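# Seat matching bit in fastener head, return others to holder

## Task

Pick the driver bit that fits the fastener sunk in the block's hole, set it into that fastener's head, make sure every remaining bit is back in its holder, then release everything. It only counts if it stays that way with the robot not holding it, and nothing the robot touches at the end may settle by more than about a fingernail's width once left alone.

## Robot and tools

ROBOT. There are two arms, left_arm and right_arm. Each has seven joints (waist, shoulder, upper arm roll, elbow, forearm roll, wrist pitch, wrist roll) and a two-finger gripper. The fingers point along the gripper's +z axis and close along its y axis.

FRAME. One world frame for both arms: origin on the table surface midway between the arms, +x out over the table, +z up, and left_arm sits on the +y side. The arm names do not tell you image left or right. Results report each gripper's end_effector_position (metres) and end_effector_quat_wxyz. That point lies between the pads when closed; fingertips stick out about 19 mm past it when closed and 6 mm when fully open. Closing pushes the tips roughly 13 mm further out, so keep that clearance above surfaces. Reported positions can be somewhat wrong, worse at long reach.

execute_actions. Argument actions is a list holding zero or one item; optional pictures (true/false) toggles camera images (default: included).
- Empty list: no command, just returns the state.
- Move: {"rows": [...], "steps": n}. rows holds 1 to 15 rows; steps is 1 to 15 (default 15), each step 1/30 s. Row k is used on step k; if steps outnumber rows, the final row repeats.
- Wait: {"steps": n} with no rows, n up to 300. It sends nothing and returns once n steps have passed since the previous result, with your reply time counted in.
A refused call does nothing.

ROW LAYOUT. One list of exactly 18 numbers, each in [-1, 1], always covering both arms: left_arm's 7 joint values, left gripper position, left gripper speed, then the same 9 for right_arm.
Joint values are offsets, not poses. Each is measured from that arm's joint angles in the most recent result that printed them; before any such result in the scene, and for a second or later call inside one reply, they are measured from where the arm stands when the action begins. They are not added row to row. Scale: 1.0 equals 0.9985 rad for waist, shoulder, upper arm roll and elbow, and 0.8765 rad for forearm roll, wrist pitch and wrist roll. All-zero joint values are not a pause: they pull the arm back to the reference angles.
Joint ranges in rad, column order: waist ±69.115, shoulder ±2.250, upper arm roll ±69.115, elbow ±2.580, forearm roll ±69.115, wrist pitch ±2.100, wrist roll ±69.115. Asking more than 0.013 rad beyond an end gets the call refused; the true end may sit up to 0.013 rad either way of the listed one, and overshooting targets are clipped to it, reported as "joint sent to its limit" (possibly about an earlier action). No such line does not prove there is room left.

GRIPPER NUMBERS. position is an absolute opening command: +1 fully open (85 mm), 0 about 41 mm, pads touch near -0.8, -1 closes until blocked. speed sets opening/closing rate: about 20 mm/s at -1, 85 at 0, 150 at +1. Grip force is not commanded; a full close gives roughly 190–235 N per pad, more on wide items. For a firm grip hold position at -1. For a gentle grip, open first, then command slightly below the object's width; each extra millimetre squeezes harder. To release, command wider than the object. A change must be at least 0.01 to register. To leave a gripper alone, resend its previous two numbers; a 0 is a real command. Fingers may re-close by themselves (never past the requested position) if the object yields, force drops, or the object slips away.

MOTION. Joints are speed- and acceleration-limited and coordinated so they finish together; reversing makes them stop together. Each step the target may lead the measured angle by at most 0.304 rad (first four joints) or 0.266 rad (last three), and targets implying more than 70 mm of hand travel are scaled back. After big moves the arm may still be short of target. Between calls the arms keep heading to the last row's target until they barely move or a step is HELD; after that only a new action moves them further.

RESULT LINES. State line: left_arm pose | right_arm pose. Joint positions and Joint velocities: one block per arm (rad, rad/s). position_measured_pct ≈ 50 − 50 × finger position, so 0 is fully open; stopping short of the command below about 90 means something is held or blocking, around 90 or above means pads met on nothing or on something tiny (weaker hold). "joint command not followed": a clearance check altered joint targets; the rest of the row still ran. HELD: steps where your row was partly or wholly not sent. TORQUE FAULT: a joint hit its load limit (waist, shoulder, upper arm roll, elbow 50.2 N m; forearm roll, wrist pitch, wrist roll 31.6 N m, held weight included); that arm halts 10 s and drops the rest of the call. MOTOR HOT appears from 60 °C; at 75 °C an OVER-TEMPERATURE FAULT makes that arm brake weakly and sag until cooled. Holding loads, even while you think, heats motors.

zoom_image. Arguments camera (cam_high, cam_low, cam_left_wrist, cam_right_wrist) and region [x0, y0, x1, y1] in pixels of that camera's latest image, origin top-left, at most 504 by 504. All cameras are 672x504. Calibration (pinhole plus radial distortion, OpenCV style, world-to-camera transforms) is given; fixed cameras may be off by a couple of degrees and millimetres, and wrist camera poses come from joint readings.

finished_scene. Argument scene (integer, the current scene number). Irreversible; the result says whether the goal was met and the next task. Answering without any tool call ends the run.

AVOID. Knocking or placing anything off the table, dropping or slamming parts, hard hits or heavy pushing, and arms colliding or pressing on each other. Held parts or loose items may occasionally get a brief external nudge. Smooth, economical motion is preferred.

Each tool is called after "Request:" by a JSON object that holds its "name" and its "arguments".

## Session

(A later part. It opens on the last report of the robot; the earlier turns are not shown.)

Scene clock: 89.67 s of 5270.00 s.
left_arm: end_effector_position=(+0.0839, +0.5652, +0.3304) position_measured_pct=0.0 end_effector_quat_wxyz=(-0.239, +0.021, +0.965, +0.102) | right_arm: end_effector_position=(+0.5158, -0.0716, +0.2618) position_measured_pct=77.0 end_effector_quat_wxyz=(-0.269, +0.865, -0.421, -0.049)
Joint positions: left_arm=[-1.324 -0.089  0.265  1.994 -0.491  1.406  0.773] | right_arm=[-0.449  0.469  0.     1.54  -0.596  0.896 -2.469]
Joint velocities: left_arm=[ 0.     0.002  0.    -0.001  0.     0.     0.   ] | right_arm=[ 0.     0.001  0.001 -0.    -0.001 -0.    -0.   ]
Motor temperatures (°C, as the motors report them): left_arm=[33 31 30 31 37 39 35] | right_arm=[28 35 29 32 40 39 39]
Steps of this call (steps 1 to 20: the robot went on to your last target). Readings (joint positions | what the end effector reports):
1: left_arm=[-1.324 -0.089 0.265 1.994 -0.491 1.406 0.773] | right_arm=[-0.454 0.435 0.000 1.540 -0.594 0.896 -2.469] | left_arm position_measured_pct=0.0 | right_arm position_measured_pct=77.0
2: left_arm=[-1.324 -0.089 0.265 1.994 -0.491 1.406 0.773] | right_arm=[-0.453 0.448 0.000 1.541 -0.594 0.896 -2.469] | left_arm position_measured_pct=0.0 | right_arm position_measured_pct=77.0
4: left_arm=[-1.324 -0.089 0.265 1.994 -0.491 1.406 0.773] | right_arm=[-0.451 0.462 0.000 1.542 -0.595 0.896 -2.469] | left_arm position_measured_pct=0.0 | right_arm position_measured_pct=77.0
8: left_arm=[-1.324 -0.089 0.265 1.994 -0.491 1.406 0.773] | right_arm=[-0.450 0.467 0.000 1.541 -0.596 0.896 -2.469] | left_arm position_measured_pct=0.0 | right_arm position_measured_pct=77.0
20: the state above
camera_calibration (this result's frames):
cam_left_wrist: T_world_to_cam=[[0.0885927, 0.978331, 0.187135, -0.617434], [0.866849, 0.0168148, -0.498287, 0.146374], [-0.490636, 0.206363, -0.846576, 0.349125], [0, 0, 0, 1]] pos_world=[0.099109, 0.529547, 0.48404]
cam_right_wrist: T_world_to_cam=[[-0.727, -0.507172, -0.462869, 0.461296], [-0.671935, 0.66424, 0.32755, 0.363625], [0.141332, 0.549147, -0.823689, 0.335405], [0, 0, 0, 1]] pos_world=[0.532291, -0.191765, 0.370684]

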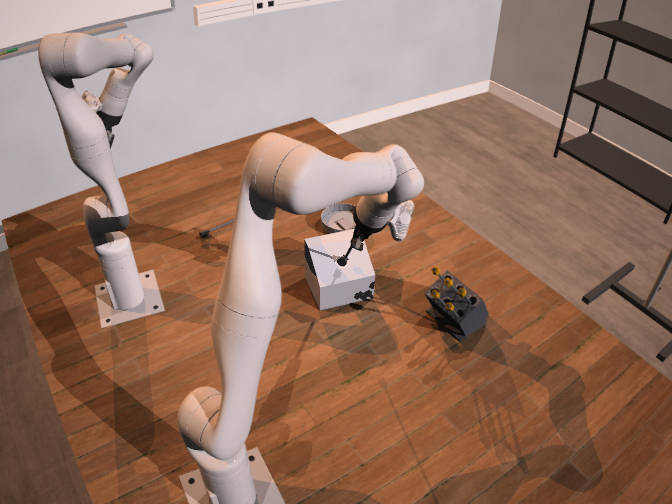

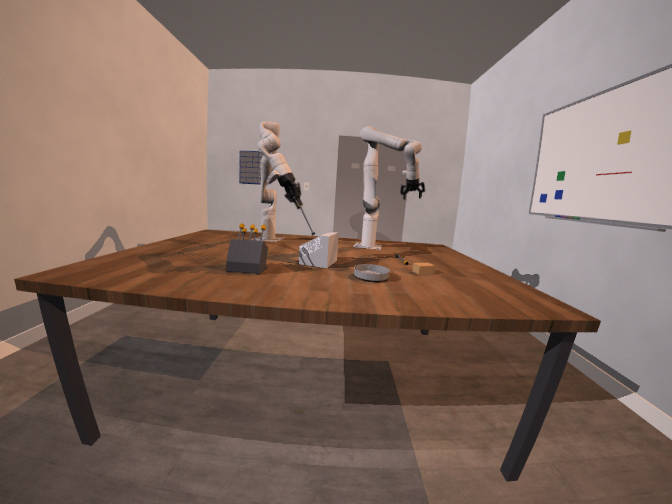

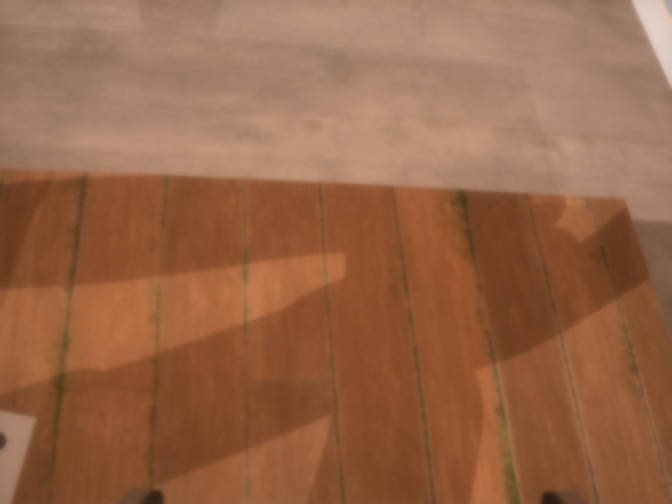

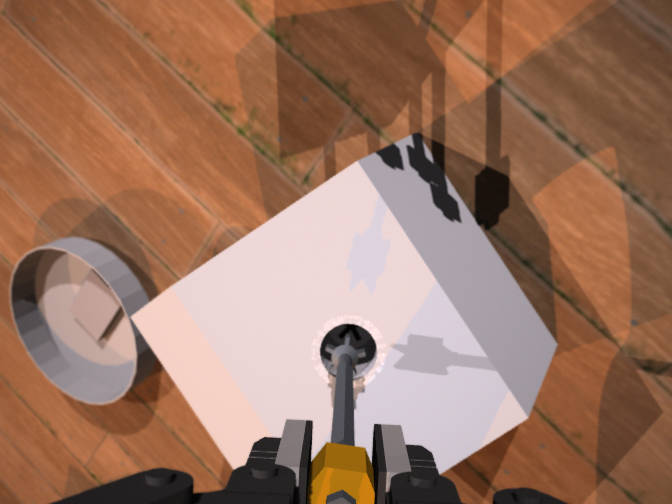

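Request:
{"name": "execute_actions", "arguments": {"actions": [{"rows":[[0,0,0,0,0,0,0,1,0,-0.003,-0.0054,0,0.009,-0.001,-0.005,0,-0.7,0],[0,0,0,0,0,0,0,1,0,-0.003,-0.0054,0,0.009,-0.001,-0.005,0,-0.7,0],[0,0,0,0,0,0,0,1,0,-0.003,-0.0054,0,0.009,-0.001,-0.005,0,-0.7,0],[0,0,0,0,0,0,0,1,0,-0.03,0.0405,0,0.0235,-0.03,-0.076,0.022,-0.7,0],[0,0,0,0,0,0,0,1,0,-0.03,0.0405,0,0.0235,-0.03,-0.076,0.022,-0.7,0],[0,0,0,0,0,0,0,1,0,-0.03,0.0405,0,0.0235,-0.03,-0.076,0.022,-0.7,0],[0,0,0,0,0,0,0,1,0,-0.03,0.0405,0,0.0235,-0.03,-0.076,0.022,-0.7,0],[0,0,0,0,0,0,0,1,0,-0.03,0.0405,0,0.0235,-0.03,-0.076,0.022,-0.7,0],[0,0,0,0,0,0,0,1,0,-0.03,0.0405,0,0.0235,-0.03,-0.076,0.022,-0.7,0],[0,0,0,0,0,0,0,1,0,-0.0564,0.0882,0,0.0309,-0.061,-0.1428,0.045,-0.7,0]],"steps":15}], "pictures": false}}

Request:
{"name": "execute_actions", "arguments": {"actions": [{"steps":12}]}}

Request:
{"name": "zoom_image", "arguments": {"camera": "cam_right_wrist", "region": [295, 320, 395, 420]}}

Scene clock: 99.67 s of 5270.00 s.
left_arm: end_effector_position=(+0.0839, +0.5652, +0.3304) position_measured_pct=0.0 end_effector_quat_wxyz=(-0.239, +0.021, +0.965, +0.102) | right_arm: end_effector_position=(+0.5207, -0.0428, +0.2144) position_measured_pct=77.0 end_effector_quat_wxyz=(-0.269, +0.865, -0.421, -0.050)
Joint positions: left_arm=[-1.324 -0.089  0.265  1.994 -0.491  1.406  0.773] | right_arm=[-0.501  0.55  -0.001  1.571 -0.646  0.78  -2.432]
Joint velocities: left_arm=[ 0.     0.001  0.    -0.     0.     0.    -0.   ] | right_arm=[-0.054  0.102 -0.008  0.026 -0.073 -0.152  0.054]
Motor temperatures (°C, as the motors report them): left_arm=[33 31 30 31 37 39 35] | right_arm=[28 35 29 32 40 39 39]
Steps of this call (steps 1 to 15: the robot went on to your last target; steps 16 to 90: nothing new was sent; then 6.50 s passed at rest; steps 91 to 105: all 15 steps of this action). Readings (joint positions | what the end effector reports):
91: left_arm=[-1.324 -0.089 0.265 1.994 -0.491 1.406 0.773] | right_arm=[-0.450 0.468 0.000 1.541 -0.596 0.896 -2.469] | left_arm position_measured_pct=0.0 | right_arm position_measured_pct=77.0
92: left_arm=[-1.324 -0.089 0.265 1.994 -0.491 1.406 0.773] | right_arm=[-0.451 0.466 0.000 1.544 -0.596 0.895 -2.469] | left_arm position_measured_pct=0.0 | right_arm position_measured_pct=77.0
94: left_arm=[-1.324 -0.089 0.265 1.994 -0.491 1.406 0.773] | right_arm=[-0.453 0.466 0.000 1.547 -0.597 0.892 -2.468] | left_arm position_measured_pct=0.0 | right_arm position_measured_pct=77.0
98: left_arm=[-1.324 -0.089 0.265 1.994 -0.491 1.406 0.773] | right_arm=[-0.473 0.500 -0.000 1.560 -0.616 0.845 -2.454] | left_arm position_measured_pct=0.0 | right_arm position_measured_pct=77.0
105: the state above

Scene clock: 100.07 s of 5270.00 s.
left_arm: end_effector_position=(+0.0839, +0.5652, +0.3304) position_measured_pct=0.0 end_effector_quat_wxyz=(-0.239, +0.021, +0.965, +0.102) | right_arm: end_effector_position=(+0.5214, -0.0408, +0.2108) position_measured_pct=77.0 end_effector_quat_wxyz=(-0.269, +0.865, -0.421, -0.050)
Joint positions: left_arm=[-1.324 -0.089  0.265  1.994 -0.491  1.406  0.773] | right_arm=[-0.505  0.557  0.     1.571 -0.649  0.771 -2.429]
Joint velocities: left_arm=[ 0.001  0.001 -0.     0.001 -0.    -0.    -0.   ] | right_arm=[-0.002  0.001 -0.    -0.     0.001 -0.     0.   ]
Motor temperatures (°C, as the motors report them): left_arm=[33 31 30 31 37 39 35] | right_arm=[28 35 29 32 40 39 39]
Steps of this call (steps 1 to 12: the robot went on to your last target). Readings (joint positions | what the end effector reports):
1: left_arm=[-1.324 -0.089 0.265 1.994 -0.491 1.406 0.773] | right_arm=[-0.503 0.552 -0.001 1.571 -0.647 0.776 -2.431] | left_arm position_measured_pct=0.0 | right_arm position_measured_pct=77.0
2: left_arm=[-1.324 -0.089 0.265 1.994 -0.491 1.406 0.773] | right_arm=[-0.503 0.554 -0.001 1.571 -0.648 0.774 -2.430] | left_arm position_measured_pct=0.0 | right_arm position_measured_pct=77.0
4: left_arm=[-1.324 -0.089 0.265 1.994 -0.491 1.406 0.773] | right_arm=[-0.504 0.555 -0.000 1.571 -0.649 0.772 -2.429] | left_arm position_measured_pct=0.0 | right_arm position_measured_pct=77.0
8: left_arm=[-1.324 -0.089 0.265 1.994 -0.491 1.406 0.773] | right_arm=[-0.505 0.556 0.000 1.571 -0.649 0.771 -2.429] | left_arm position_measured_pct=0.0 | right_arm position_measured_pct=77.0
12: the state above
camera_calibration (this result's frames):
cam_left_wrist: T_world_to_cam=[[0.0885931, 0.978331, 0.187135, -0.617434], [0.866849, 0.0168145, -0.498286, 0.146374], [-0.490636, 0.206363, -0.846576, 0.349124], [0, 0, 0, 1]] pos_world=[0.0991093, 0.529547, 0.48404]
cam_right_wrist: T_world_to_cam=[[-0.726955, -0.507266, -0.462836, 0.457466], [-0.672021, 0.664092, 0.327671, 0.363658], [0.141149, 0.549238, -0.823659, 0.275795], [0, 0, 0, 1]] pos_world=[0.538015, -0.160923, 0.319732]

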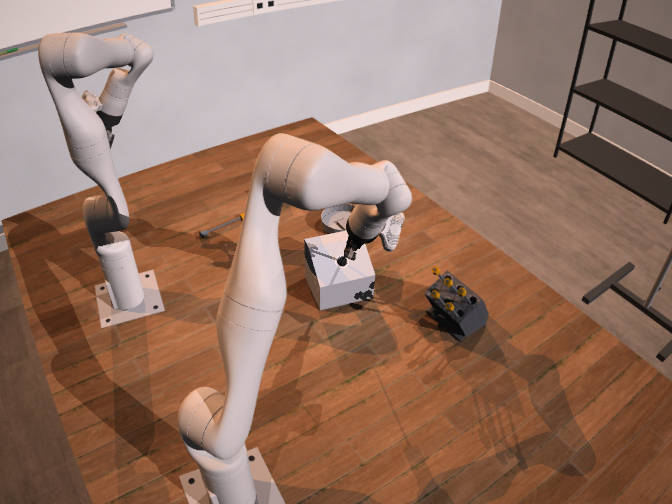

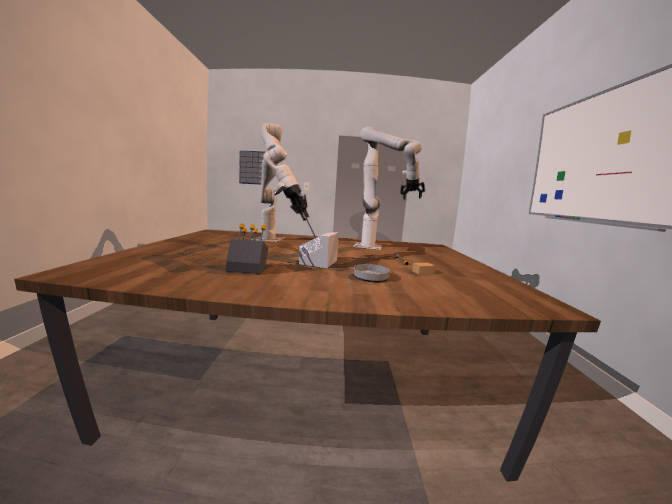

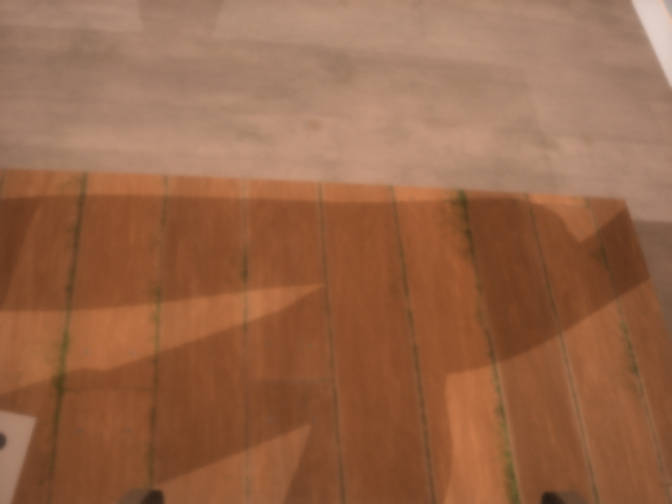

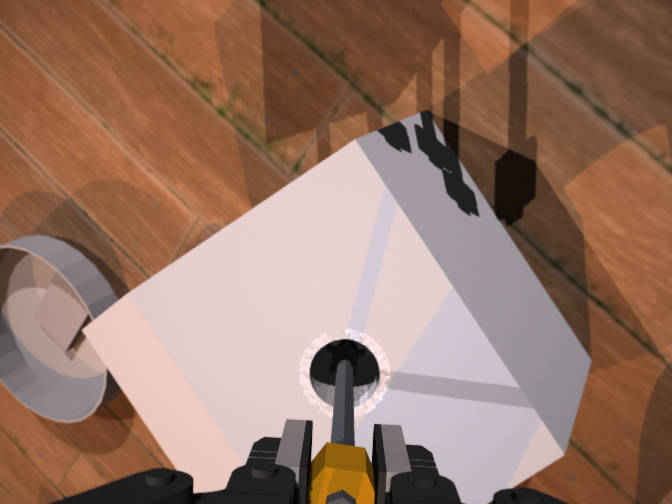

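Region (295, 320, 395, 420) of cam_right_wrist's 672x504 image, scaled by 5.040.

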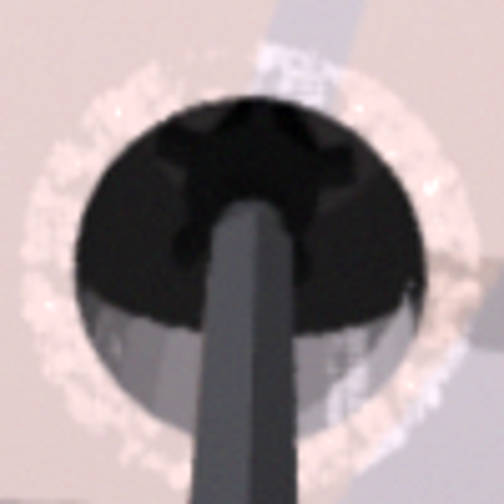

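Request:
{"name": "execute_actions", "arguments": {"actions": [{"rows":[[0,0,0,0,0,0,0,1,0,-0.0237,0.0504,0,0.0059,-0.0388,-0.0643,0.0327,-0.7,0]],"steps":15}], "pictures": false}}

Request:
{"name": "execute_actions", "arguments": {"actions": [{"steps":6}]}}

Request:
{"name": "zoom_image", "arguments": {"camera": "cam_right_wrist", "region": [295, 340, 395, 440]}}

Request:
{"name": "zoom_image", "arguments": {"camera": "cam_right_wrist", "region": [315, 345, 375, 390]}}

Scene clock: 108.07 s of 5270.00 s.
left_arm: end_effector_position=(+0.0839, +0.5652, +0.3304) position_measured_pct=0.0 end_effector_quat_wxyz=(-0.239, +0.021, +0.965, +0.102) | right_arm: end_effector_position=(+0.5250, -0.0269, +0.1847) position_measured_pct=77.0 end_effector_quat_wxyz=(-0.269, +0.865, -0.421, -0.049)
Joint positions: left_arm=[-1.324 -0.089  0.265  1.994 -0.491  1.406  0.773] | right_arm=[-0.529  0.607  0.     1.577 -0.683  0.715 -2.4  ]
Joint velocities: left_arm=[-0. -0.  0. -0.  0. -0. -0.] | right_arm=[-0.001  0.004  0.001 -0.     0.    -0.001  0.002]
Motor temperatures (°C, as the motors report them): left_arm=[33 31 30 31 37 39 35] | right_arm=[28 35 29 32 40 39 39]
Steps of this call (steps 1 to 15: the robot went on to your last target; steps 16 to 90: nothing new was sent; then 4.50 s passed at rest; steps 91 to 105: all 15 steps of this action). Readings (joint positions | what the end effector reports):
91: left_arm=[-1.324 -0.089 0.265 1.994 -0.491 1.406 0.773] | right_arm=[-0.506 0.558 0.000 1.571 -0.650 0.770 -2.429] | left_arm position_measured_pct=0.0 | right_arm position_measured_pct=77.0
92: left_arm=[-1.324 -0.089 0.265 1.994 -0.491 1.406 0.773] | right_arm=[-0.509 0.564 0.001 1.571 -0.653 0.764 -2.426] | left_arm position_measured_pct=0.0 | right_arm position_measured_pct=77.0
94: left_arm=[-1.324 -0.089 0.265 1.994 -0.491 1.406 0.773] | right_arm=[-0.520 0.587 0.001 1.574 -0.668 0.740 -2.413] | left_arm position_measured_pct=0.0 | right_arm position_measured_pct=77.0
98: left_arm=[-1.324 -0.089 0.265 1.994 -0.491 1.406 0.773] | right_arm=[-0.527 0.604 -0.001 1.577 -0.682 0.717 -2.402] | left_arm position_measured_pct=0.0 | right_arm position_measured_pct=77.0
105: the state above

Scene clock: 108.27 s of 5270.00 s.
left_arm: end_effector_position=(+0.0839, +0.5652, +0.3304) position_measured_pct=0.0 end_effector_quat_wxyz=(-0.239, +0.021, +0.965, +0.102) | right_arm: end_effector_position=(+0.5250, -0.0268, +0.1845) position_measured_pct=77.0 end_effector_quat_wxyz=(-0.269, +0.865, -0.421, -0.050)
Joint positions: left_arm=[-1.324 -0.089  0.265  1.994 -0.491  1.406  0.773] | right_arm=[-0.529  0.607  0.     1.577 -0.683  0.715 -2.4  ]
Joint velocities: left_arm=[ 0.     0.001 -0.     0.002  0.     0.    -0.   ] | right_arm=[ 0.     0.    -0.001 -0.    -0.001  0.     0.001]
Motor temperatures (°C, as the motors report them): left_arm=[33 31 30 31 37 39 35] | right_arm=[28 35 29 32 40 39 39]
Steps of this call (steps 1 to 6: the robot went on to your last target). Readings (joint positions | what the end effector reports):
1: left_arm=[-1.324 -0.089 0.265 1.994 -0.491 1.406 0.773] | right_arm=[-0.529 0.607 0.000 1.577 -0.683 0.715 -2.400] | left_arm position_measured_pct=0.0 | right_arm position_measured_pct=77.0
2: left_arm=[-1.324 -0.089 0.265 1.994 -0.491 1.406 0.773] | right_arm=[-0.529 0.607 0.000 1.577 -0.683 0.715 -2.400] | left_arm position_measured_pct=0.0 | right_arm position_measured_pct=77.0
4: left_arm=[-1.324 -0.089 0.265 1.994 -0.491 1.406 0.773] | right_arm=[-0.529 0.607 0.000 1.577 -0.683 0.715 -2.400] | left_arm position_measured_pct=0.0 | right_arm position_measured_pct=77.0
6: the state above
camera_calibration (this result's frames):
cam_left_wrist: T_world_to_cam=[[0.0885935, 0.978331, 0.187136, -0.617435], [0.86685, 0.0168142, -0.498286, 0.146373], [-0.490635, 0.206363, -0.846576, 0.349124], [0, 0, 0, 1]] pos_world=[0.0991095, 0.529548, 0.48404]
cam_right_wrist: T_world_to_cam=[[-0.726792, -0.50742, -0.462924, 0.454857], [-0.672197, 0.663967, 0.327564, 0.365479], [0.141154, 0.549247, -0.823652, 0.245913], [0, 0, 0, 1]] pos_world=[0.541549, -0.14693, 0.293393]

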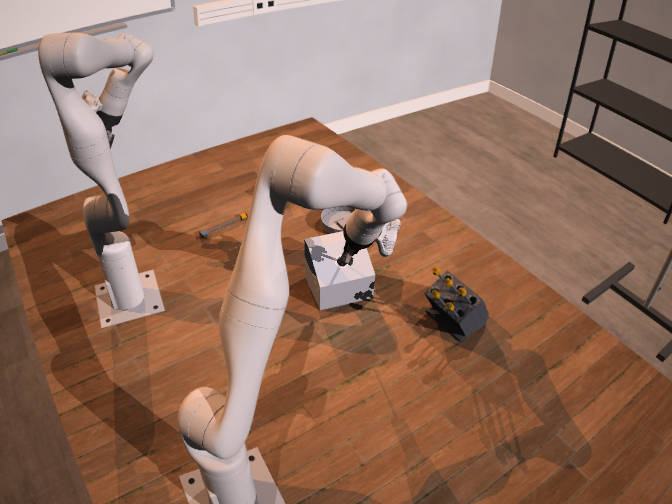

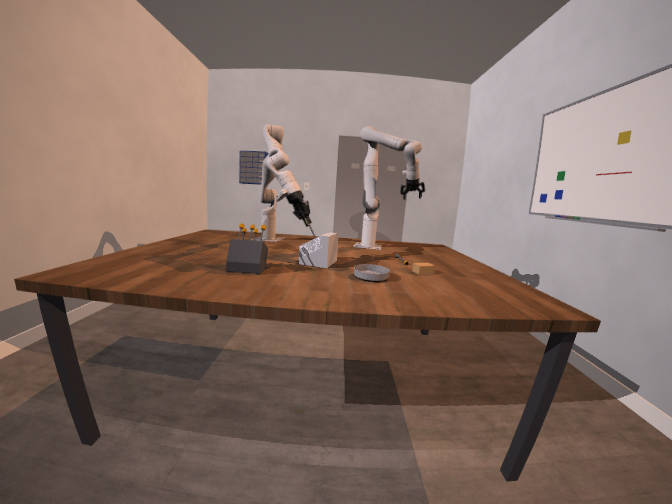

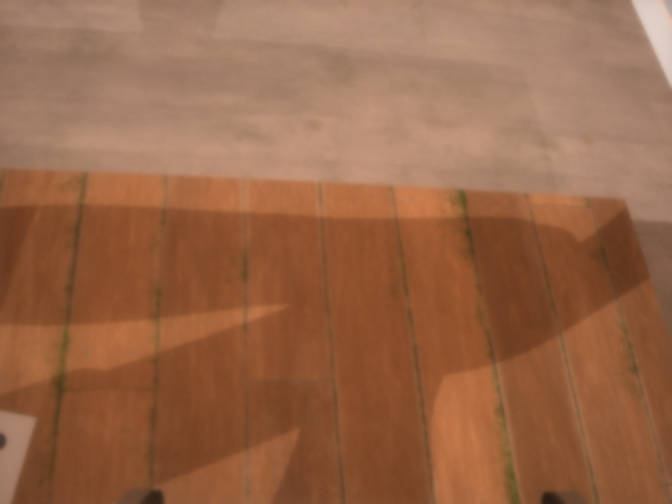

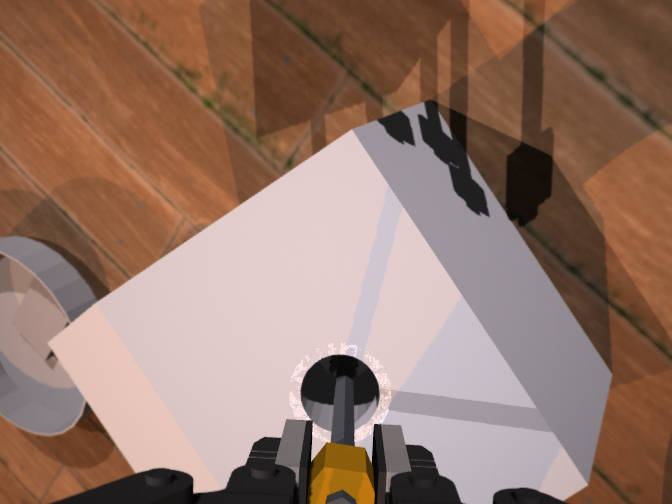

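Region (295, 340, 395, 440) of cam_right_wrist's 672x504 image, scaled by 5.040.

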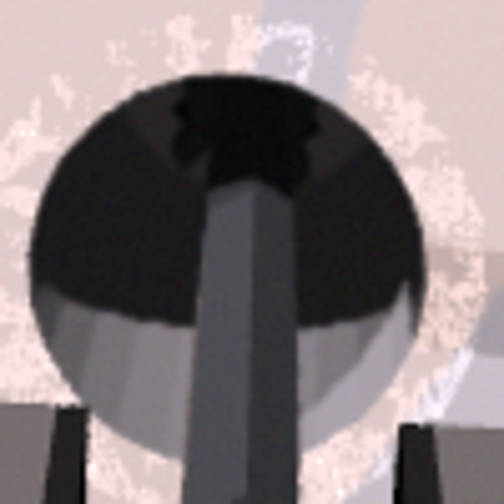

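Region (315, 345, 375, 390) of cam_right_wrist's 672x504 image, scaled by 8.400; it fills the top 378 rows of this view, and the rest is white.

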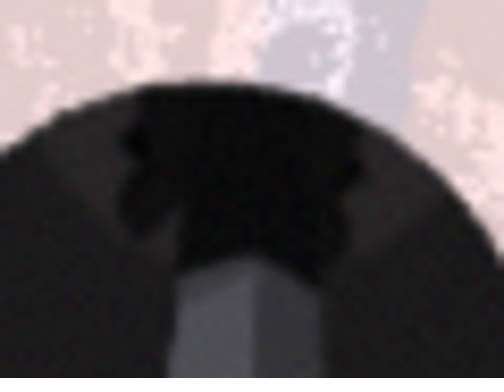

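Request:
{"name": "execute_actions", "arguments": {"actions": [{"rows":[[0,0,0,0,0,0,0,1,0,-0.0025,0.0052,0,-0.0002,-0.0035,-0.0059,0.0028,-0.7,0]],"steps":12}], "pictures": false}}

Request:
{"name": "execute_actions", "arguments": {"actions": [{"rows":[[0,0,0,0,0,0,0,1,0,-0.0025,0.0052,0,-0.0002,-0.0035,-0.0059,0.0028,-0.7,0]],"steps":12}], "pictures": false}}

Request:
{"name": "execute_actions", "arguments": {"actions": [{"rows":[[0,0,0,0,0,0,0,1,0,-0.0025,0.0052,0,-0.0003,-0.0035,-0.0058,0.0028,-0.7,0]],"steps":12}]}}

Request:
{"name": "zoom_image", "arguments": {"camera": "cam_right_wrist", "region": [315, 345, 375, 390]}}

Scene clock: 114.30 s of 5270.00 s.
left_arm: end_effector_position=(+0.0839, +0.5652, +0.3304) position_measured_pct=0.0 end_effector_quat_wxyz=(-0.239, +0.021, +0.965, +0.102) | right_arm: end_effector_position=(+0.5254, -0.0253, +0.1820) position_measured_pct=77.0 end_effector_quat_wxyz=(-0.269, +0.865, -0.421, -0.049)
Joint positions: left_arm=[-1.324 -0.089  0.265  1.994 -0.491  1.406  0.773] | right_arm=[-0.532  0.612  0.     1.577 -0.686  0.71  -2.398]
Joint velocities: left_arm=[ 0.    -0.001  0.    -0.001  0.    -0.     0.   ] | right_arm=[-0.001  0.     0.001 -0.    -0.001 -0.002  0.   ]
Motor temperatures (°C, as the motors report them): left_arm=[33 31 30 31 37 39 35] | right_arm=[28 35 29 32 40 39 39]
Steps of this call (steps 1 to 15: the robot went on to your last target; steps 16 to 90: nothing new was sent; then 2.63 s passed at rest; steps 91 to 102: all 12 steps of this action). Readings (joint positions | what the end effector reports):
91: left_arm=[-1.324 -0.089 0.265 1.994 -0.491 1.406 0.773] | right_arm=[-0.530 0.608 0.000 1.577 -0.683 0.714 -2.400] | left_arm position_measured_pct=0.0 | right_arm position_measured_pct=77.0
92: left_arm=[-1.324 -0.089 0.265 1.994 -0.491 1.406 0.773] | right_arm=[-0.530 0.609 0.000 1.577 -0.684 0.713 -2.400] | left_arm position_measured_pct=0.0 | right_arm position_measured_pct=77.0
94: left_arm=[-1.324 -0.089 0.265 1.994 -0.491 1.406 0.773] | right_arm=[-0.531 0.611 0.000 1.577 -0.686 0.711 -2.399] | left_arm position_measured_pct=0.0 | right_arm position_measured_pct=77.0
98: left_arm=[-1.324 -0.089 0.265 1.994 -0.491 1.406 0.773] | right_arm=[-0.531 0.612 0.000 1.577 -0.686 0.710 -2.398] | left_arm position_measured_pct=0.0 | right_arm position_measured_pct=77.0
102: the state above

Scene clock: 114.70 s of 5270.00 s.
left_arm: end_effector_position=(+0.0839, +0.5652, +0.3304) position_measured_pct=0.0 end_effector_quat_wxyz=(-0.239, +0.021, +0.965, +0.102) | right_arm: end_effector_position=(+0.5258, -0.0239, +0.1795) position_measured_pct=77.0 end_effector_quat_wxyz=(-0.269, +0.865, -0.421, -0.049)
Joint positions: left_arm=[-1.324 -0.089  0.265  1.994 -0.491  1.406  0.773] | right_arm=[-0.534  0.617  0.     1.577 -0.689  0.705 -2.396]
Joint velocities: left_arm=[ 0.     0.001 -0.    -0.     0.     0.     0.   ] | right_arm=[-0.     0.002 -0.    -0.     0.001 -0.001 -0.   ]
Motor temperatures (°C, as the motors report them): left_arm=[33 31 30 31 37 39 35] | right_arm=[28 35 29 32 40 39 39]
Steps of this call (steps 1 to 12: all 12 steps of this action). Readings (joint positions | what the end effector reports):
1: left_arm=[-1.324 -0.089 0.265 1.994 -0.491 1.406 0.773] | right_arm=[-0.532 0.613 0.000 1.577 -0.687 0.709 -2.398] | left_arm position_measured_pct=0.0 | right_arm position_measured_pct=77.0
2: left_arm=[-1.324 -0.089 0.265 1.994 -0.491 1.406 0.773] | right_arm=[-0.533 0.614 0.000 1.577 -0.687 0.708 -2.397] | left_arm position_measured_pct=0.0 | right_arm position_measured_pct=77.0
4: left_arm=[-1.324 -0.089 0.265 1.994 -0.491 1.406 0.773] | right_arm=[-0.533 0.616 0.000 1.577 -0.689 0.706 -2.396] | left_arm position_measured_pct=0.0 | right_arm position_measured_pct=77.0
8: left_arm=[-1.324 -0.089 0.265 1.994 -0.491 1.406 0.773] | right_arm=[-0.534 0.617 0.000 1.577 -0.689 0.705 -2.396] | left_arm position_measured_pct=0.0 | right_arm position_measured_pct=77.0
12: the state above

Scene clock: 115.10 s of 5270.00 s.
left_arm: end_effector_position=(+0.0839, +0.5652, +0.3304) position_measured_pct=0.0 end_effector_quat_wxyz=(-0.239, +0.021, +0.965, +0.102) | right_arm: end_effector_position=(+0.5262, -0.0225, +0.1770) position_measured_pct=77.0 end_effector_quat_wxyz=(-0.269, +0.865, -0.421, -0.049)
Joint positions: left_arm=[-1.324 -0.089  0.265  1.994 -0.491  1.406  0.773] | right_arm=[-0.536  0.622  0.     1.576 -0.692  0.7   -2.393]
Joint velocities: left_arm=[-0.001 -0.    -0.     0.001  0.     0.     0.   ] | right_arm=[-0.001  0.001  0.001 -0.    -0.001 -0.001  0.001]
Motor temperatures (°C, as the motors report them): left_arm=[33 31 30 31 37 39 35] | right_arm=[28 35 29 32 40 39 39]
Steps of this call (steps 1 to 12: all 12 steps of this action). Readings (joint positions | what the end effector reports):
1: left_arm=[-1.324 -0.089 0.265 1.994 -0.491 1.406 0.773] | right_arm=[-0.534 0.618 0.000 1.577 -0.690 0.704 -2.395] | left_arm position_measured_pct=0.0 | right_arm position_measured_pct=77.0
2: left_arm=[-1.324 -0.089 0.265 1.994 -0.491 1.406 0.773] | right_arm=[-0.535 0.620 0.000 1.576 -0.690 0.703 -2.395] | left_arm position_measured_pct=0.0 | right_arm position_measured_pct=77.0
4: left_arm=[-1.324 -0.089 0.265 1.994 -0.491 1.406 0.773] | right_arm=[-0.536 0.621 0.000 1.576 -0.692 0.701 -2.394] | left_arm position_measured_pct=0.0 | right_arm position_measured_pct=77.0
8: left_arm=[-1.324 -0.089 0.265 1.994 -0.491 1.406 0.773] | right_arm=[-0.536 0.622 0.000 1.576 -0.692 0.700 -2.393] | left_arm position_measured_pct=0.0 | right_arm position_measured_pct=77.0
12: the state above
camera_calibration (this result's frames):
cam_left_wrist: T_world_to_cam=[[0.0885953, 0.978331, 0.187137, -0.617436], [0.86685, 0.0168128, -0.498285, 0.146373], [-0.490634, 0.206365, -0.846577, 0.349123], [0, 0, 0, 1]] pos_world=[0.0991104, 0.529549, 0.48404]
cam_right_wrist: T_world_to_cam=[[-0.726421, -0.507872, -0.46301, 0.454259], [-0.672558, 0.663903, 0.326954, 0.366165], [0.141343, 0.548908, -0.823846, 0.237091], [0, 0, 0, 1]] pos_world=[0.54274, -0.142533, 0.285934]

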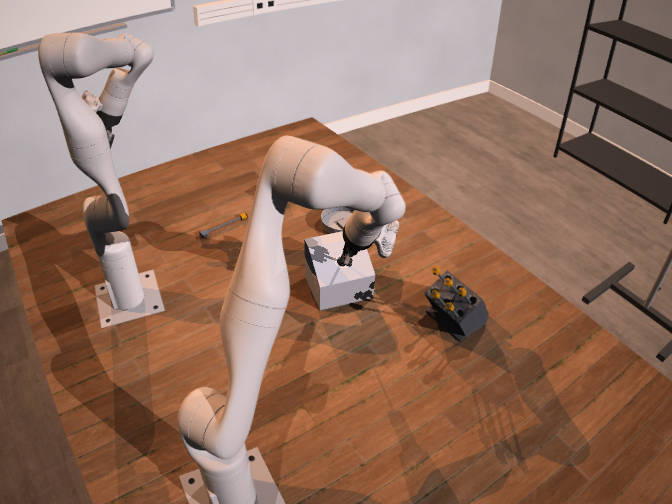

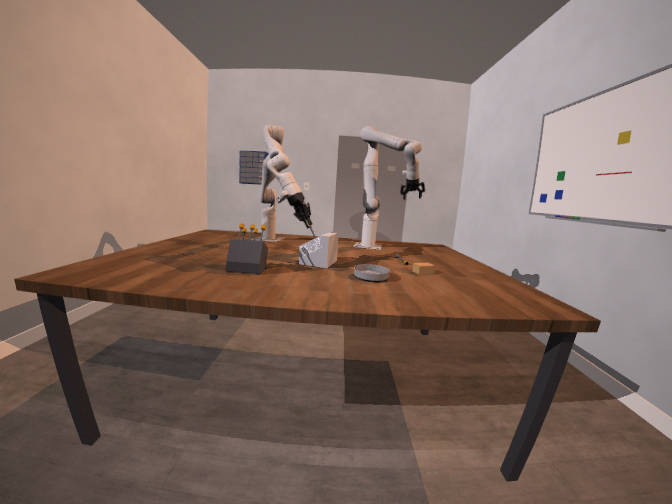

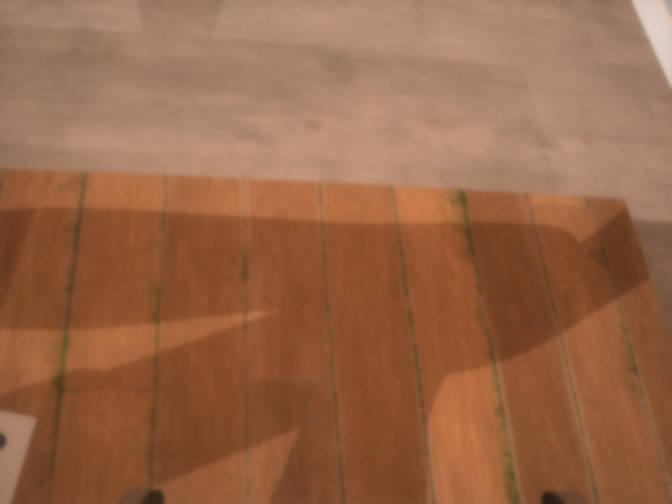

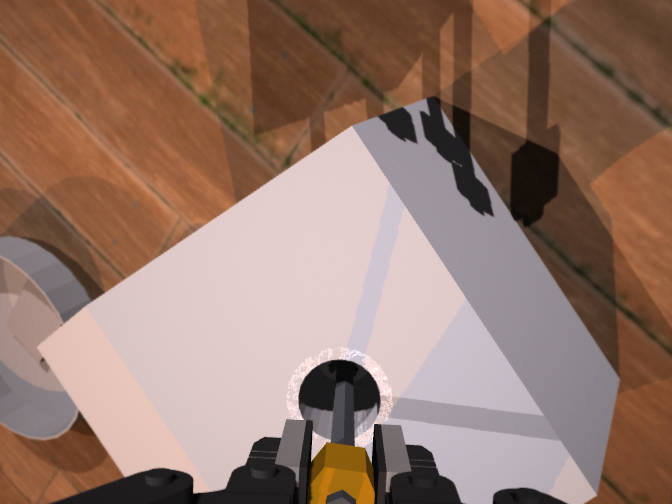

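Region (315, 345, 375, 390) of cam_right_wrist's 672x504 image, scaled by 8.400; it fills the top 378 rows of this view, and the rest is white.

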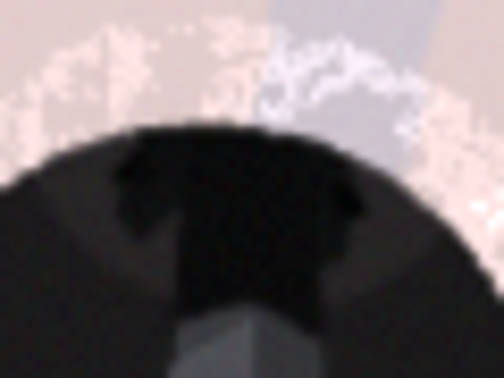

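Request:
{"name": "execute_actions", "arguments": {"actions": [{"rows":[[0,0,0,0,0,0,0,1,0,-0.0025,0.0053,0,-0.0004,-0.0034,-0.0057,0.0028,-0.7,0]],"steps":12}], "pictures": false}}

Request:
{"name": "execute_actions", "arguments": {"actions": [{"rows":[[0,0,0,0,0,0,0,1,0,-0.0025,0.0053,0,-0.0004,-0.0034,-0.0057,0.0028,-0.7,0]],"steps":12}]}}

Request:
{"name": "zoom_image", "arguments": {"camera": "cam_right_wrist", "region": [315, 345, 375, 390]}}

Scene clock: 118.03 s of 5270.00 s.
left_arm: end_effector_position=(+0.0839, +0.5652, +0.3304) position_measured_pct=0.0 end_effector_quat_wxyz=(-0.239, +0.021, +0.965, +0.102) | right_arm: end_effector_position=(+0.5266, -0.0210, +0.1744) position_measured_pct=77.0 end_effector_quat_wxyz=(-0.269, +0.865, -0.421, -0.049)
Joint positions: left_arm=[-1.324 -0.089  0.265  1.994 -0.491  1.406  0.773] | right_arm=[-0.539  0.628  0.     1.576 -0.695  0.695 -2.391]
Joint velocities: left_arm=[ 0.     0.001  0.    -0.002  0.     0.     0.   ] | right_arm=[-0.     0.001  0.002 -0.    -0.001 -0.001  0.   ]
Motor temperatures (°C, as the motors report them): left_arm=[33 31 30 31 37 39 35] | right_arm=[28 35 29 32 40 39 39]
Steps of this call (steps 1 to 15: the robot went on to your last target; steps 16 to 76: nothing new was sent; steps 77 to 88: all 12 steps of this action). Readings (joint positions | what the end effector reports):
77: left_arm=[-1.324 -0.089 0.265 1.994 -0.491 1.406 0.773] | right_arm=[-0.537 0.623 0.000 1.576 -0.693 0.699 -2.393] | left_arm position_measured_pct=0.0 | right_arm position_measured_pct=77.0
78: left_arm=[-1.324 -0.089 0.265 1.994 -0.491 1.406 0.773] | right_arm=[-0.538 0.625 0.000 1.576 -0.693 0.698 -2.392] | left_arm position_measured_pct=0.0 | right_arm position_measured_pct=77.0
80: left_arm=[-1.324 -0.089 0.265 1.994 -0.491 1.406 0.773] | right_arm=[-0.538 0.627 0.000 1.576 -0.695 0.696 -2.391] | left_arm position_measured_pct=0.0 | right_arm position_measured_pct=77.0
84: left_arm=[-1.324 -0.089 0.265 1.994 -0.491 1.406 0.773] | right_arm=[-0.539 0.627 0.000 1.576 -0.695 0.695 -2.391] | left_arm position_measured_pct=0.0 | right_arm position_measured_pct=77.0
88: the state above

Scene clock: 118.43 s of 5270.00 s.
left_arm: end_effector_position=(+0.0839, +0.5652, +0.3304) position_measured_pct=0.0 end_effector_quat_wxyz=(-0.239, +0.021, +0.965, +0.102) | right_arm: end_effector_position=(+0.5269, -0.0196, +0.1719) position_measured_pct=77.0 end_effector_quat_wxyz=(-0.269, +0.865, -0.421, -0.049)
Joint positions: left_arm=[-1.324 -0.089  0.265  1.994 -0.491  1.406  0.773] | right_arm=[-0.541  0.633  0.     1.576 -0.698  0.69  -2.388]
Joint velocities: left_arm=[-0.    -0.002 -0.    -0.    -0.    -0.     0.   ] | right_arm=[-0.001 -0.001  0.001 -0.     0.001 -0.    -0.002]
Motor temperatures (°C, as the motors report them): left_arm=[33 31 30 31 37 39 35] | right_arm=[28 35 29 32 40 39 39]
Steps of this call (steps 1 to 12: all 12 steps of this action). Readings (joint positions | what the end effector reports):
1: left_arm=[-1.324 -0.089 0.265 1.994 -0.491 1.406 0.773] | right_arm=[-0.539 0.628 0.000 1.576 -0.696 0.694 -2.390] | left_arm position_measured_pct=0.0 | right_arm position_measured_pct=77.0
2: left_arm=[-1.324 -0.089 0.265 1.994 -0.491 1.406 0.773] | right_arm=[-0.540 0.630 0.000 1.576 -0.696 0.693 -2.390] | left_arm position_measured_pct=0.0 | right_arm position_measured_pct=77.0
4: left_arm=[-1.324 -0.089 0.265 1.994 -0.491 1.406 0.773] | right_arm=[-0.541 0.632 -0.000 1.576 -0.698 0.691 -2.389] | left_arm position_measured_pct=0.0 | right_arm position_measured_pct=77.0
8: left_arm=[-1.324 -0.089 0.265 1.994 -0.491 1.406 0.773] | right_arm=[-0.541 0.633 0.000 1.576 -0.698 0.690 -2.388] | left_arm position_measured_pct=0.0 | right_arm position_measured_pct=77.0
12: the state above
camera_calibration (this result's frames):
cam_left_wrist: T_world_to_cam=[[0.0885964, 0.97833, 0.187137, -0.617437], [0.866851, 0.016812, -0.498284, 0.146372], [-0.490632, 0.206366, -0.846577, 0.349123], [0, 0, 0, 1]] pos_world=[0.099111, 0.52955, 0.48404]
cam_right_wrist: T_world_to_cam=[[-0.726105, -0.508418, -0.462907, 0.453714], [-0.672906, 0.663804, 0.326438, 0.366706], [0.141312, 0.548521, -0.824109, 0.231269], [0, 0, 0, 1]] pos_world=[0.543521, -0.1396, 0.280911]

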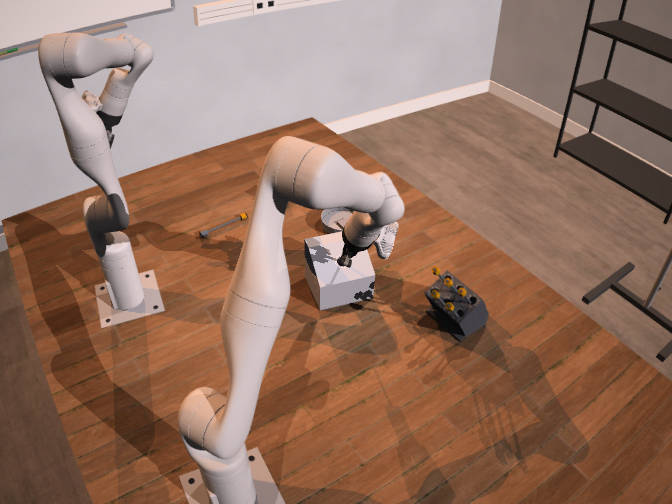

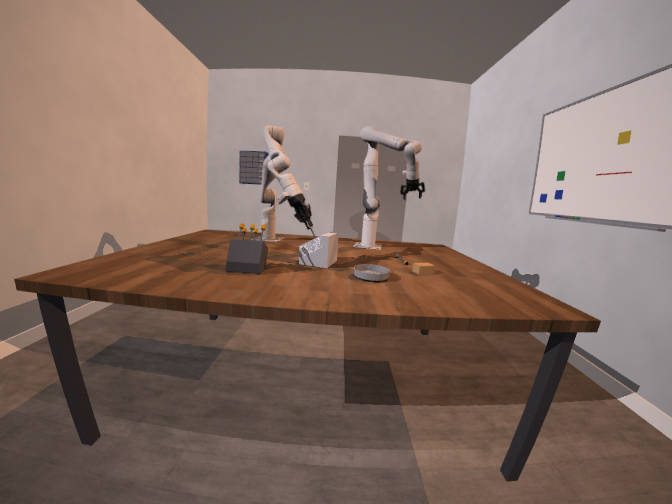

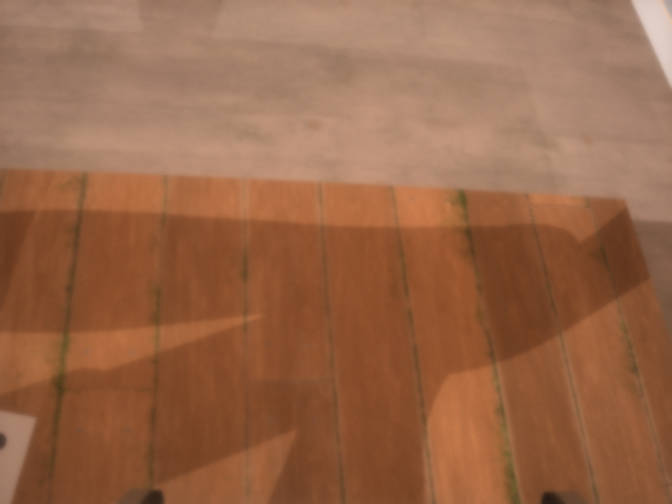

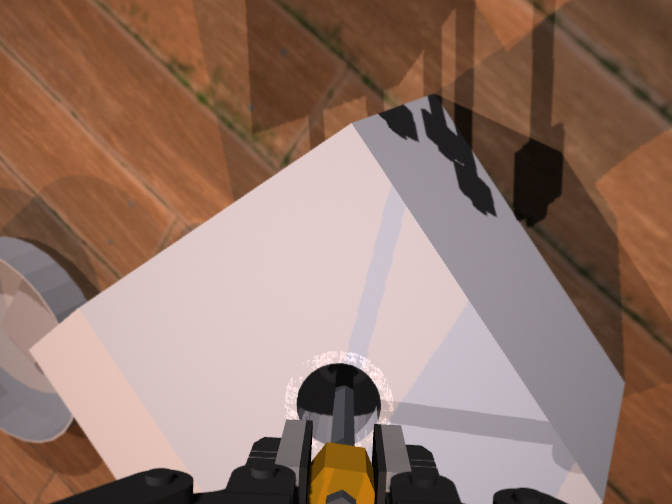

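Region (315, 345, 375, 390) of cam_right_wrist's 672x504 image, scaled by 8.400; it fills the top 378 rows of this view, and the rest is white.

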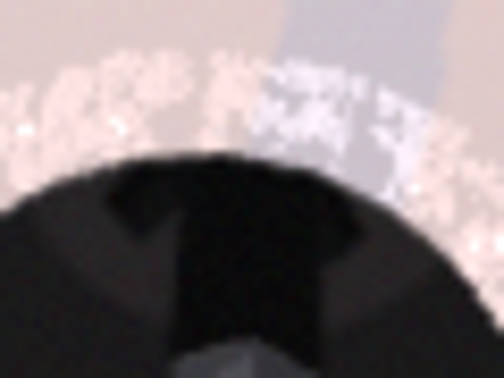

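Request:
{"name": "execute_actions", "arguments": {"actions": [{"rows":[[0,0,0,0,0,0,0,1,0,-0.0025,0.0053,0,-0.0006,-0.0034,-0.0056,0.0028,-0.7,0]],"steps":12}], "pictures": false}}

Request:
{"name": "execute_actions", "arguments": {"actions": [{"rows":[[0,0,0,0,0,0,0,1,0,-0.0025,0.0053,0,-0.0006,-0.0034,-0.0056,0.0028,-0.7,0]],"steps":12}]}}

Request:
{"name": "zoom_image", "arguments": {"camera": "cam_right_wrist", "region": [315, 345, 375, 390]}}

Scene clock: 121.63 s of 5270.00 s.
left_arm: end_effector_position=(+0.0839, +0.5652, +0.3304) position_measured_pct=0.0 end_effector_quat_wxyz=(-0.239, +0.021, +0.965, +0.102) | right_arm: end_effector_position=(+0.5273, -0.0181, +0.1694) position_measured_pct=77.0 end_effector_quat_wxyz=(-0.269, +0.865, -0.421, -0.049)
Joint positions: left_arm=[-1.324 -0.089  0.265  1.994 -0.491  1.406  0.773] | right_arm=[-0.544  0.638  0.     1.575 -0.701  0.685 -2.386]
Joint velocities: left_arm=[-0.    -0.002 -0.     0.    -0.    -0.    -0.   ] | right_arm=[-0.001  0.001  0.    -0.     0.001 -0.001  0.   ]
Motor temperatures (°C, as the motors report them): left_arm=[33 31 30 31 37 39 35] | right_arm=[28 35 29 32 40 39 39]
Steps of this call (steps 1 to 15: the robot went on to your last target; steps 16 to 84: nothing new was sent; steps 85 to 96: all 12 steps of this action). Readings (joint positions | what the end effector reports):
85: left_arm=[-1.324 -0.089 0.265 1.994 -0.491 1.406 0.773] | right_arm=[-0.542 0.634 0.000 1.575 -0.699 0.689 -2.388] | left_arm position_measured_pct=0.0 | right_arm position_measured_pct=77.0
86: left_arm=[-1.324 -0.089 0.265 1.994 -0.491 1.406 0.773] | right_arm=[-0.543 0.635 0.000 1.575 -0.699 0.688 -2.387] | left_arm position_measured_pct=0.0 | right_arm position_measured_pct=77.0
88: left_arm=[-1.324 -0.089 0.265 1.994 -0.491 1.406 0.773] | right_arm=[-0.543 0.637 -0.000 1.575 -0.701 0.686 -2.386] | left_arm position_measured_pct=0.0 | right_arm position_measured_pct=77.0
92: left_arm=[-1.324 -0.089 0.265 1.994 -0.491 1.406 0.773] | right_arm=[-0.544 0.638 0.000 1.575 -0.701 0.685 -2.386] | left_arm position_measured_pct=0.0 | right_arm position_measured_pct=77.0
96: the state above

Scene clock: 122.03 s of 5270.00 s.
left_arm: end_effector_position=(+0.0839, +0.5652, +0.3304) position_measured_pct=0.0 end_effector_quat_wxyz=(-0.239, +0.021, +0.965, +0.102) | right_arm: end_effector_position=(+0.5277, -0.0167, +0.1669) position_measured_pct=77.0 end_effector_quat_wxyz=(-0.268, +0.865, -0.421, -0.049)
Joint positions: left_arm=[-1.324 -0.089  0.265  1.994 -0.491  1.406  0.773] | right_arm=[-0.546  0.643  0.     1.574 -0.704  0.68  -2.383]
Joint velocities: left_arm=[ 0.    -0.    -0.    -0.001  0.     0.    -0.   ] | right_arm=[-0.002  0.001  0.002 -0.     0.    -0.    -0.001]
Motor temperatures (°C, as the motors report them): left_arm=[33 31 30 31 37 39 35] | right_arm=[28 35 29 32 40 39 39]
Steps of this call (steps 1 to 12: all 12 steps of this action). Readings (joint positions | what the end effector reports):
1: left_arm=[-1.324 -0.089 0.265 1.994 -0.491 1.406 0.773] | right_arm=[-0.544 0.639 0.000 1.575 -0.702 0.684 -2.386] | left_arm position_measured_pct=0.0 | right_arm position_measured_pct=77.0
2: left_arm=[-1.324 -0.089 0.265 1.994 -0.491 1.406 0.773] | right_arm=[-0.545 0.640 0.000 1.575 -0.702 0.683 -2.385] | left_arm position_measured_pct=0.0 | right_arm position_measured_pct=77.0
4: left_arm=[-1.324 -0.089 0.265 1.994 -0.491 1.406 0.773] | right_arm=[-0.546 0.642 -0.000 1.575 -0.704 0.681 -2.384] | left_arm position_measured_pct=0.0 | right_arm position_measured_pct=77.0
8: left_arm=[-1.324 -0.089 0.265 1.994 -0.491 1.406 0.773] | right_arm=[-0.546 0.643 0.000 1.574 -0.704 0.680 -2.383] | left_arm position_measured_pct=0.0 | right_arm position_measured_pct=77.0
12: the state above
camera_calibration (this result's frames):
cam_left_wrist: T_world_to_cam=[[0.0885978, 0.97833, 0.187138, -0.617439], [0.866851, 0.016811, -0.498283, 0.146372], [-0.490631, 0.206368, -0.846577, 0.349122], [0, 0, 0, 1]] pos_world=[0.0991116, 0.529551, 0.48404]
cam_right_wrist: T_world_to_cam=[[-0.725663, -0.50898, -0.462983, 0.453238], [-0.673356, 0.66366, 0.325802, 0.367298], [0.141437, 0.548174, -0.824318, 0.225409], [0, 0, 0, 1]] pos_world=[0.54434, -0.136636, 0.275983]

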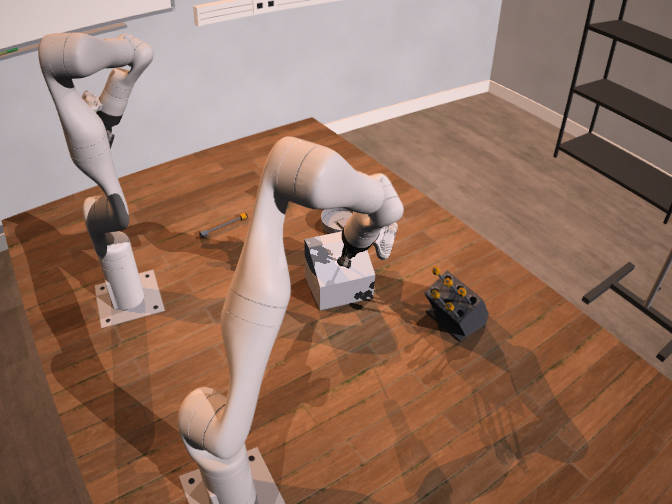

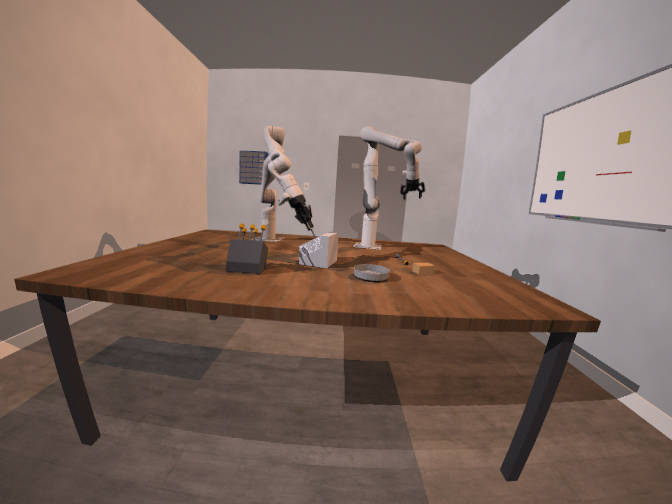

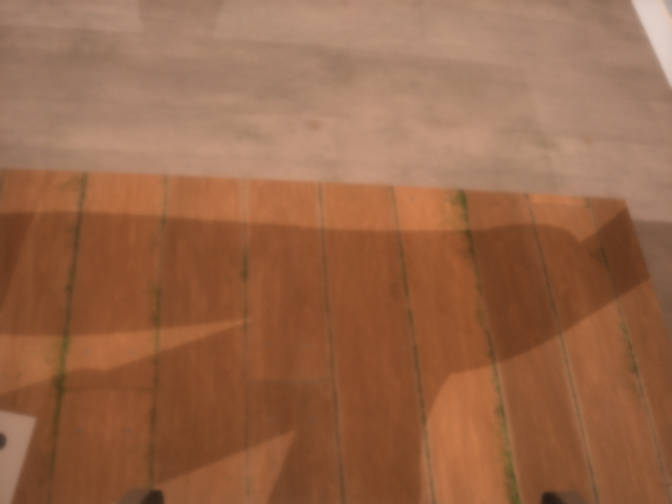

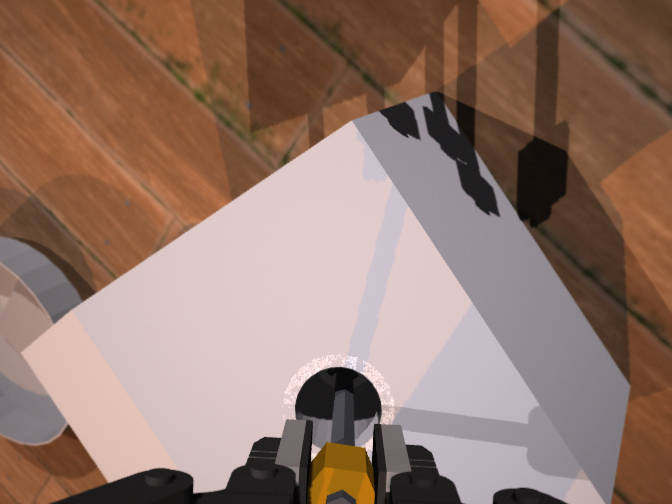

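Region (315, 345, 375, 390) of cam_right_wrist's 672x504 image, scaled by 8.400; it fills the top 378 rows of this view, and the rest is white.

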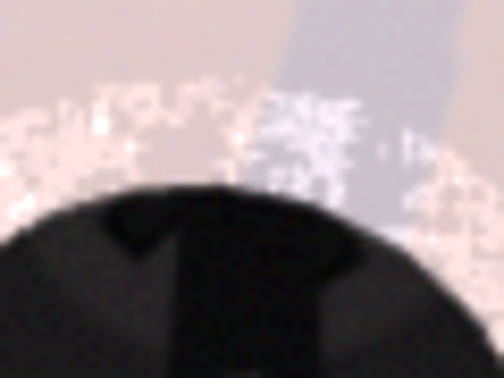

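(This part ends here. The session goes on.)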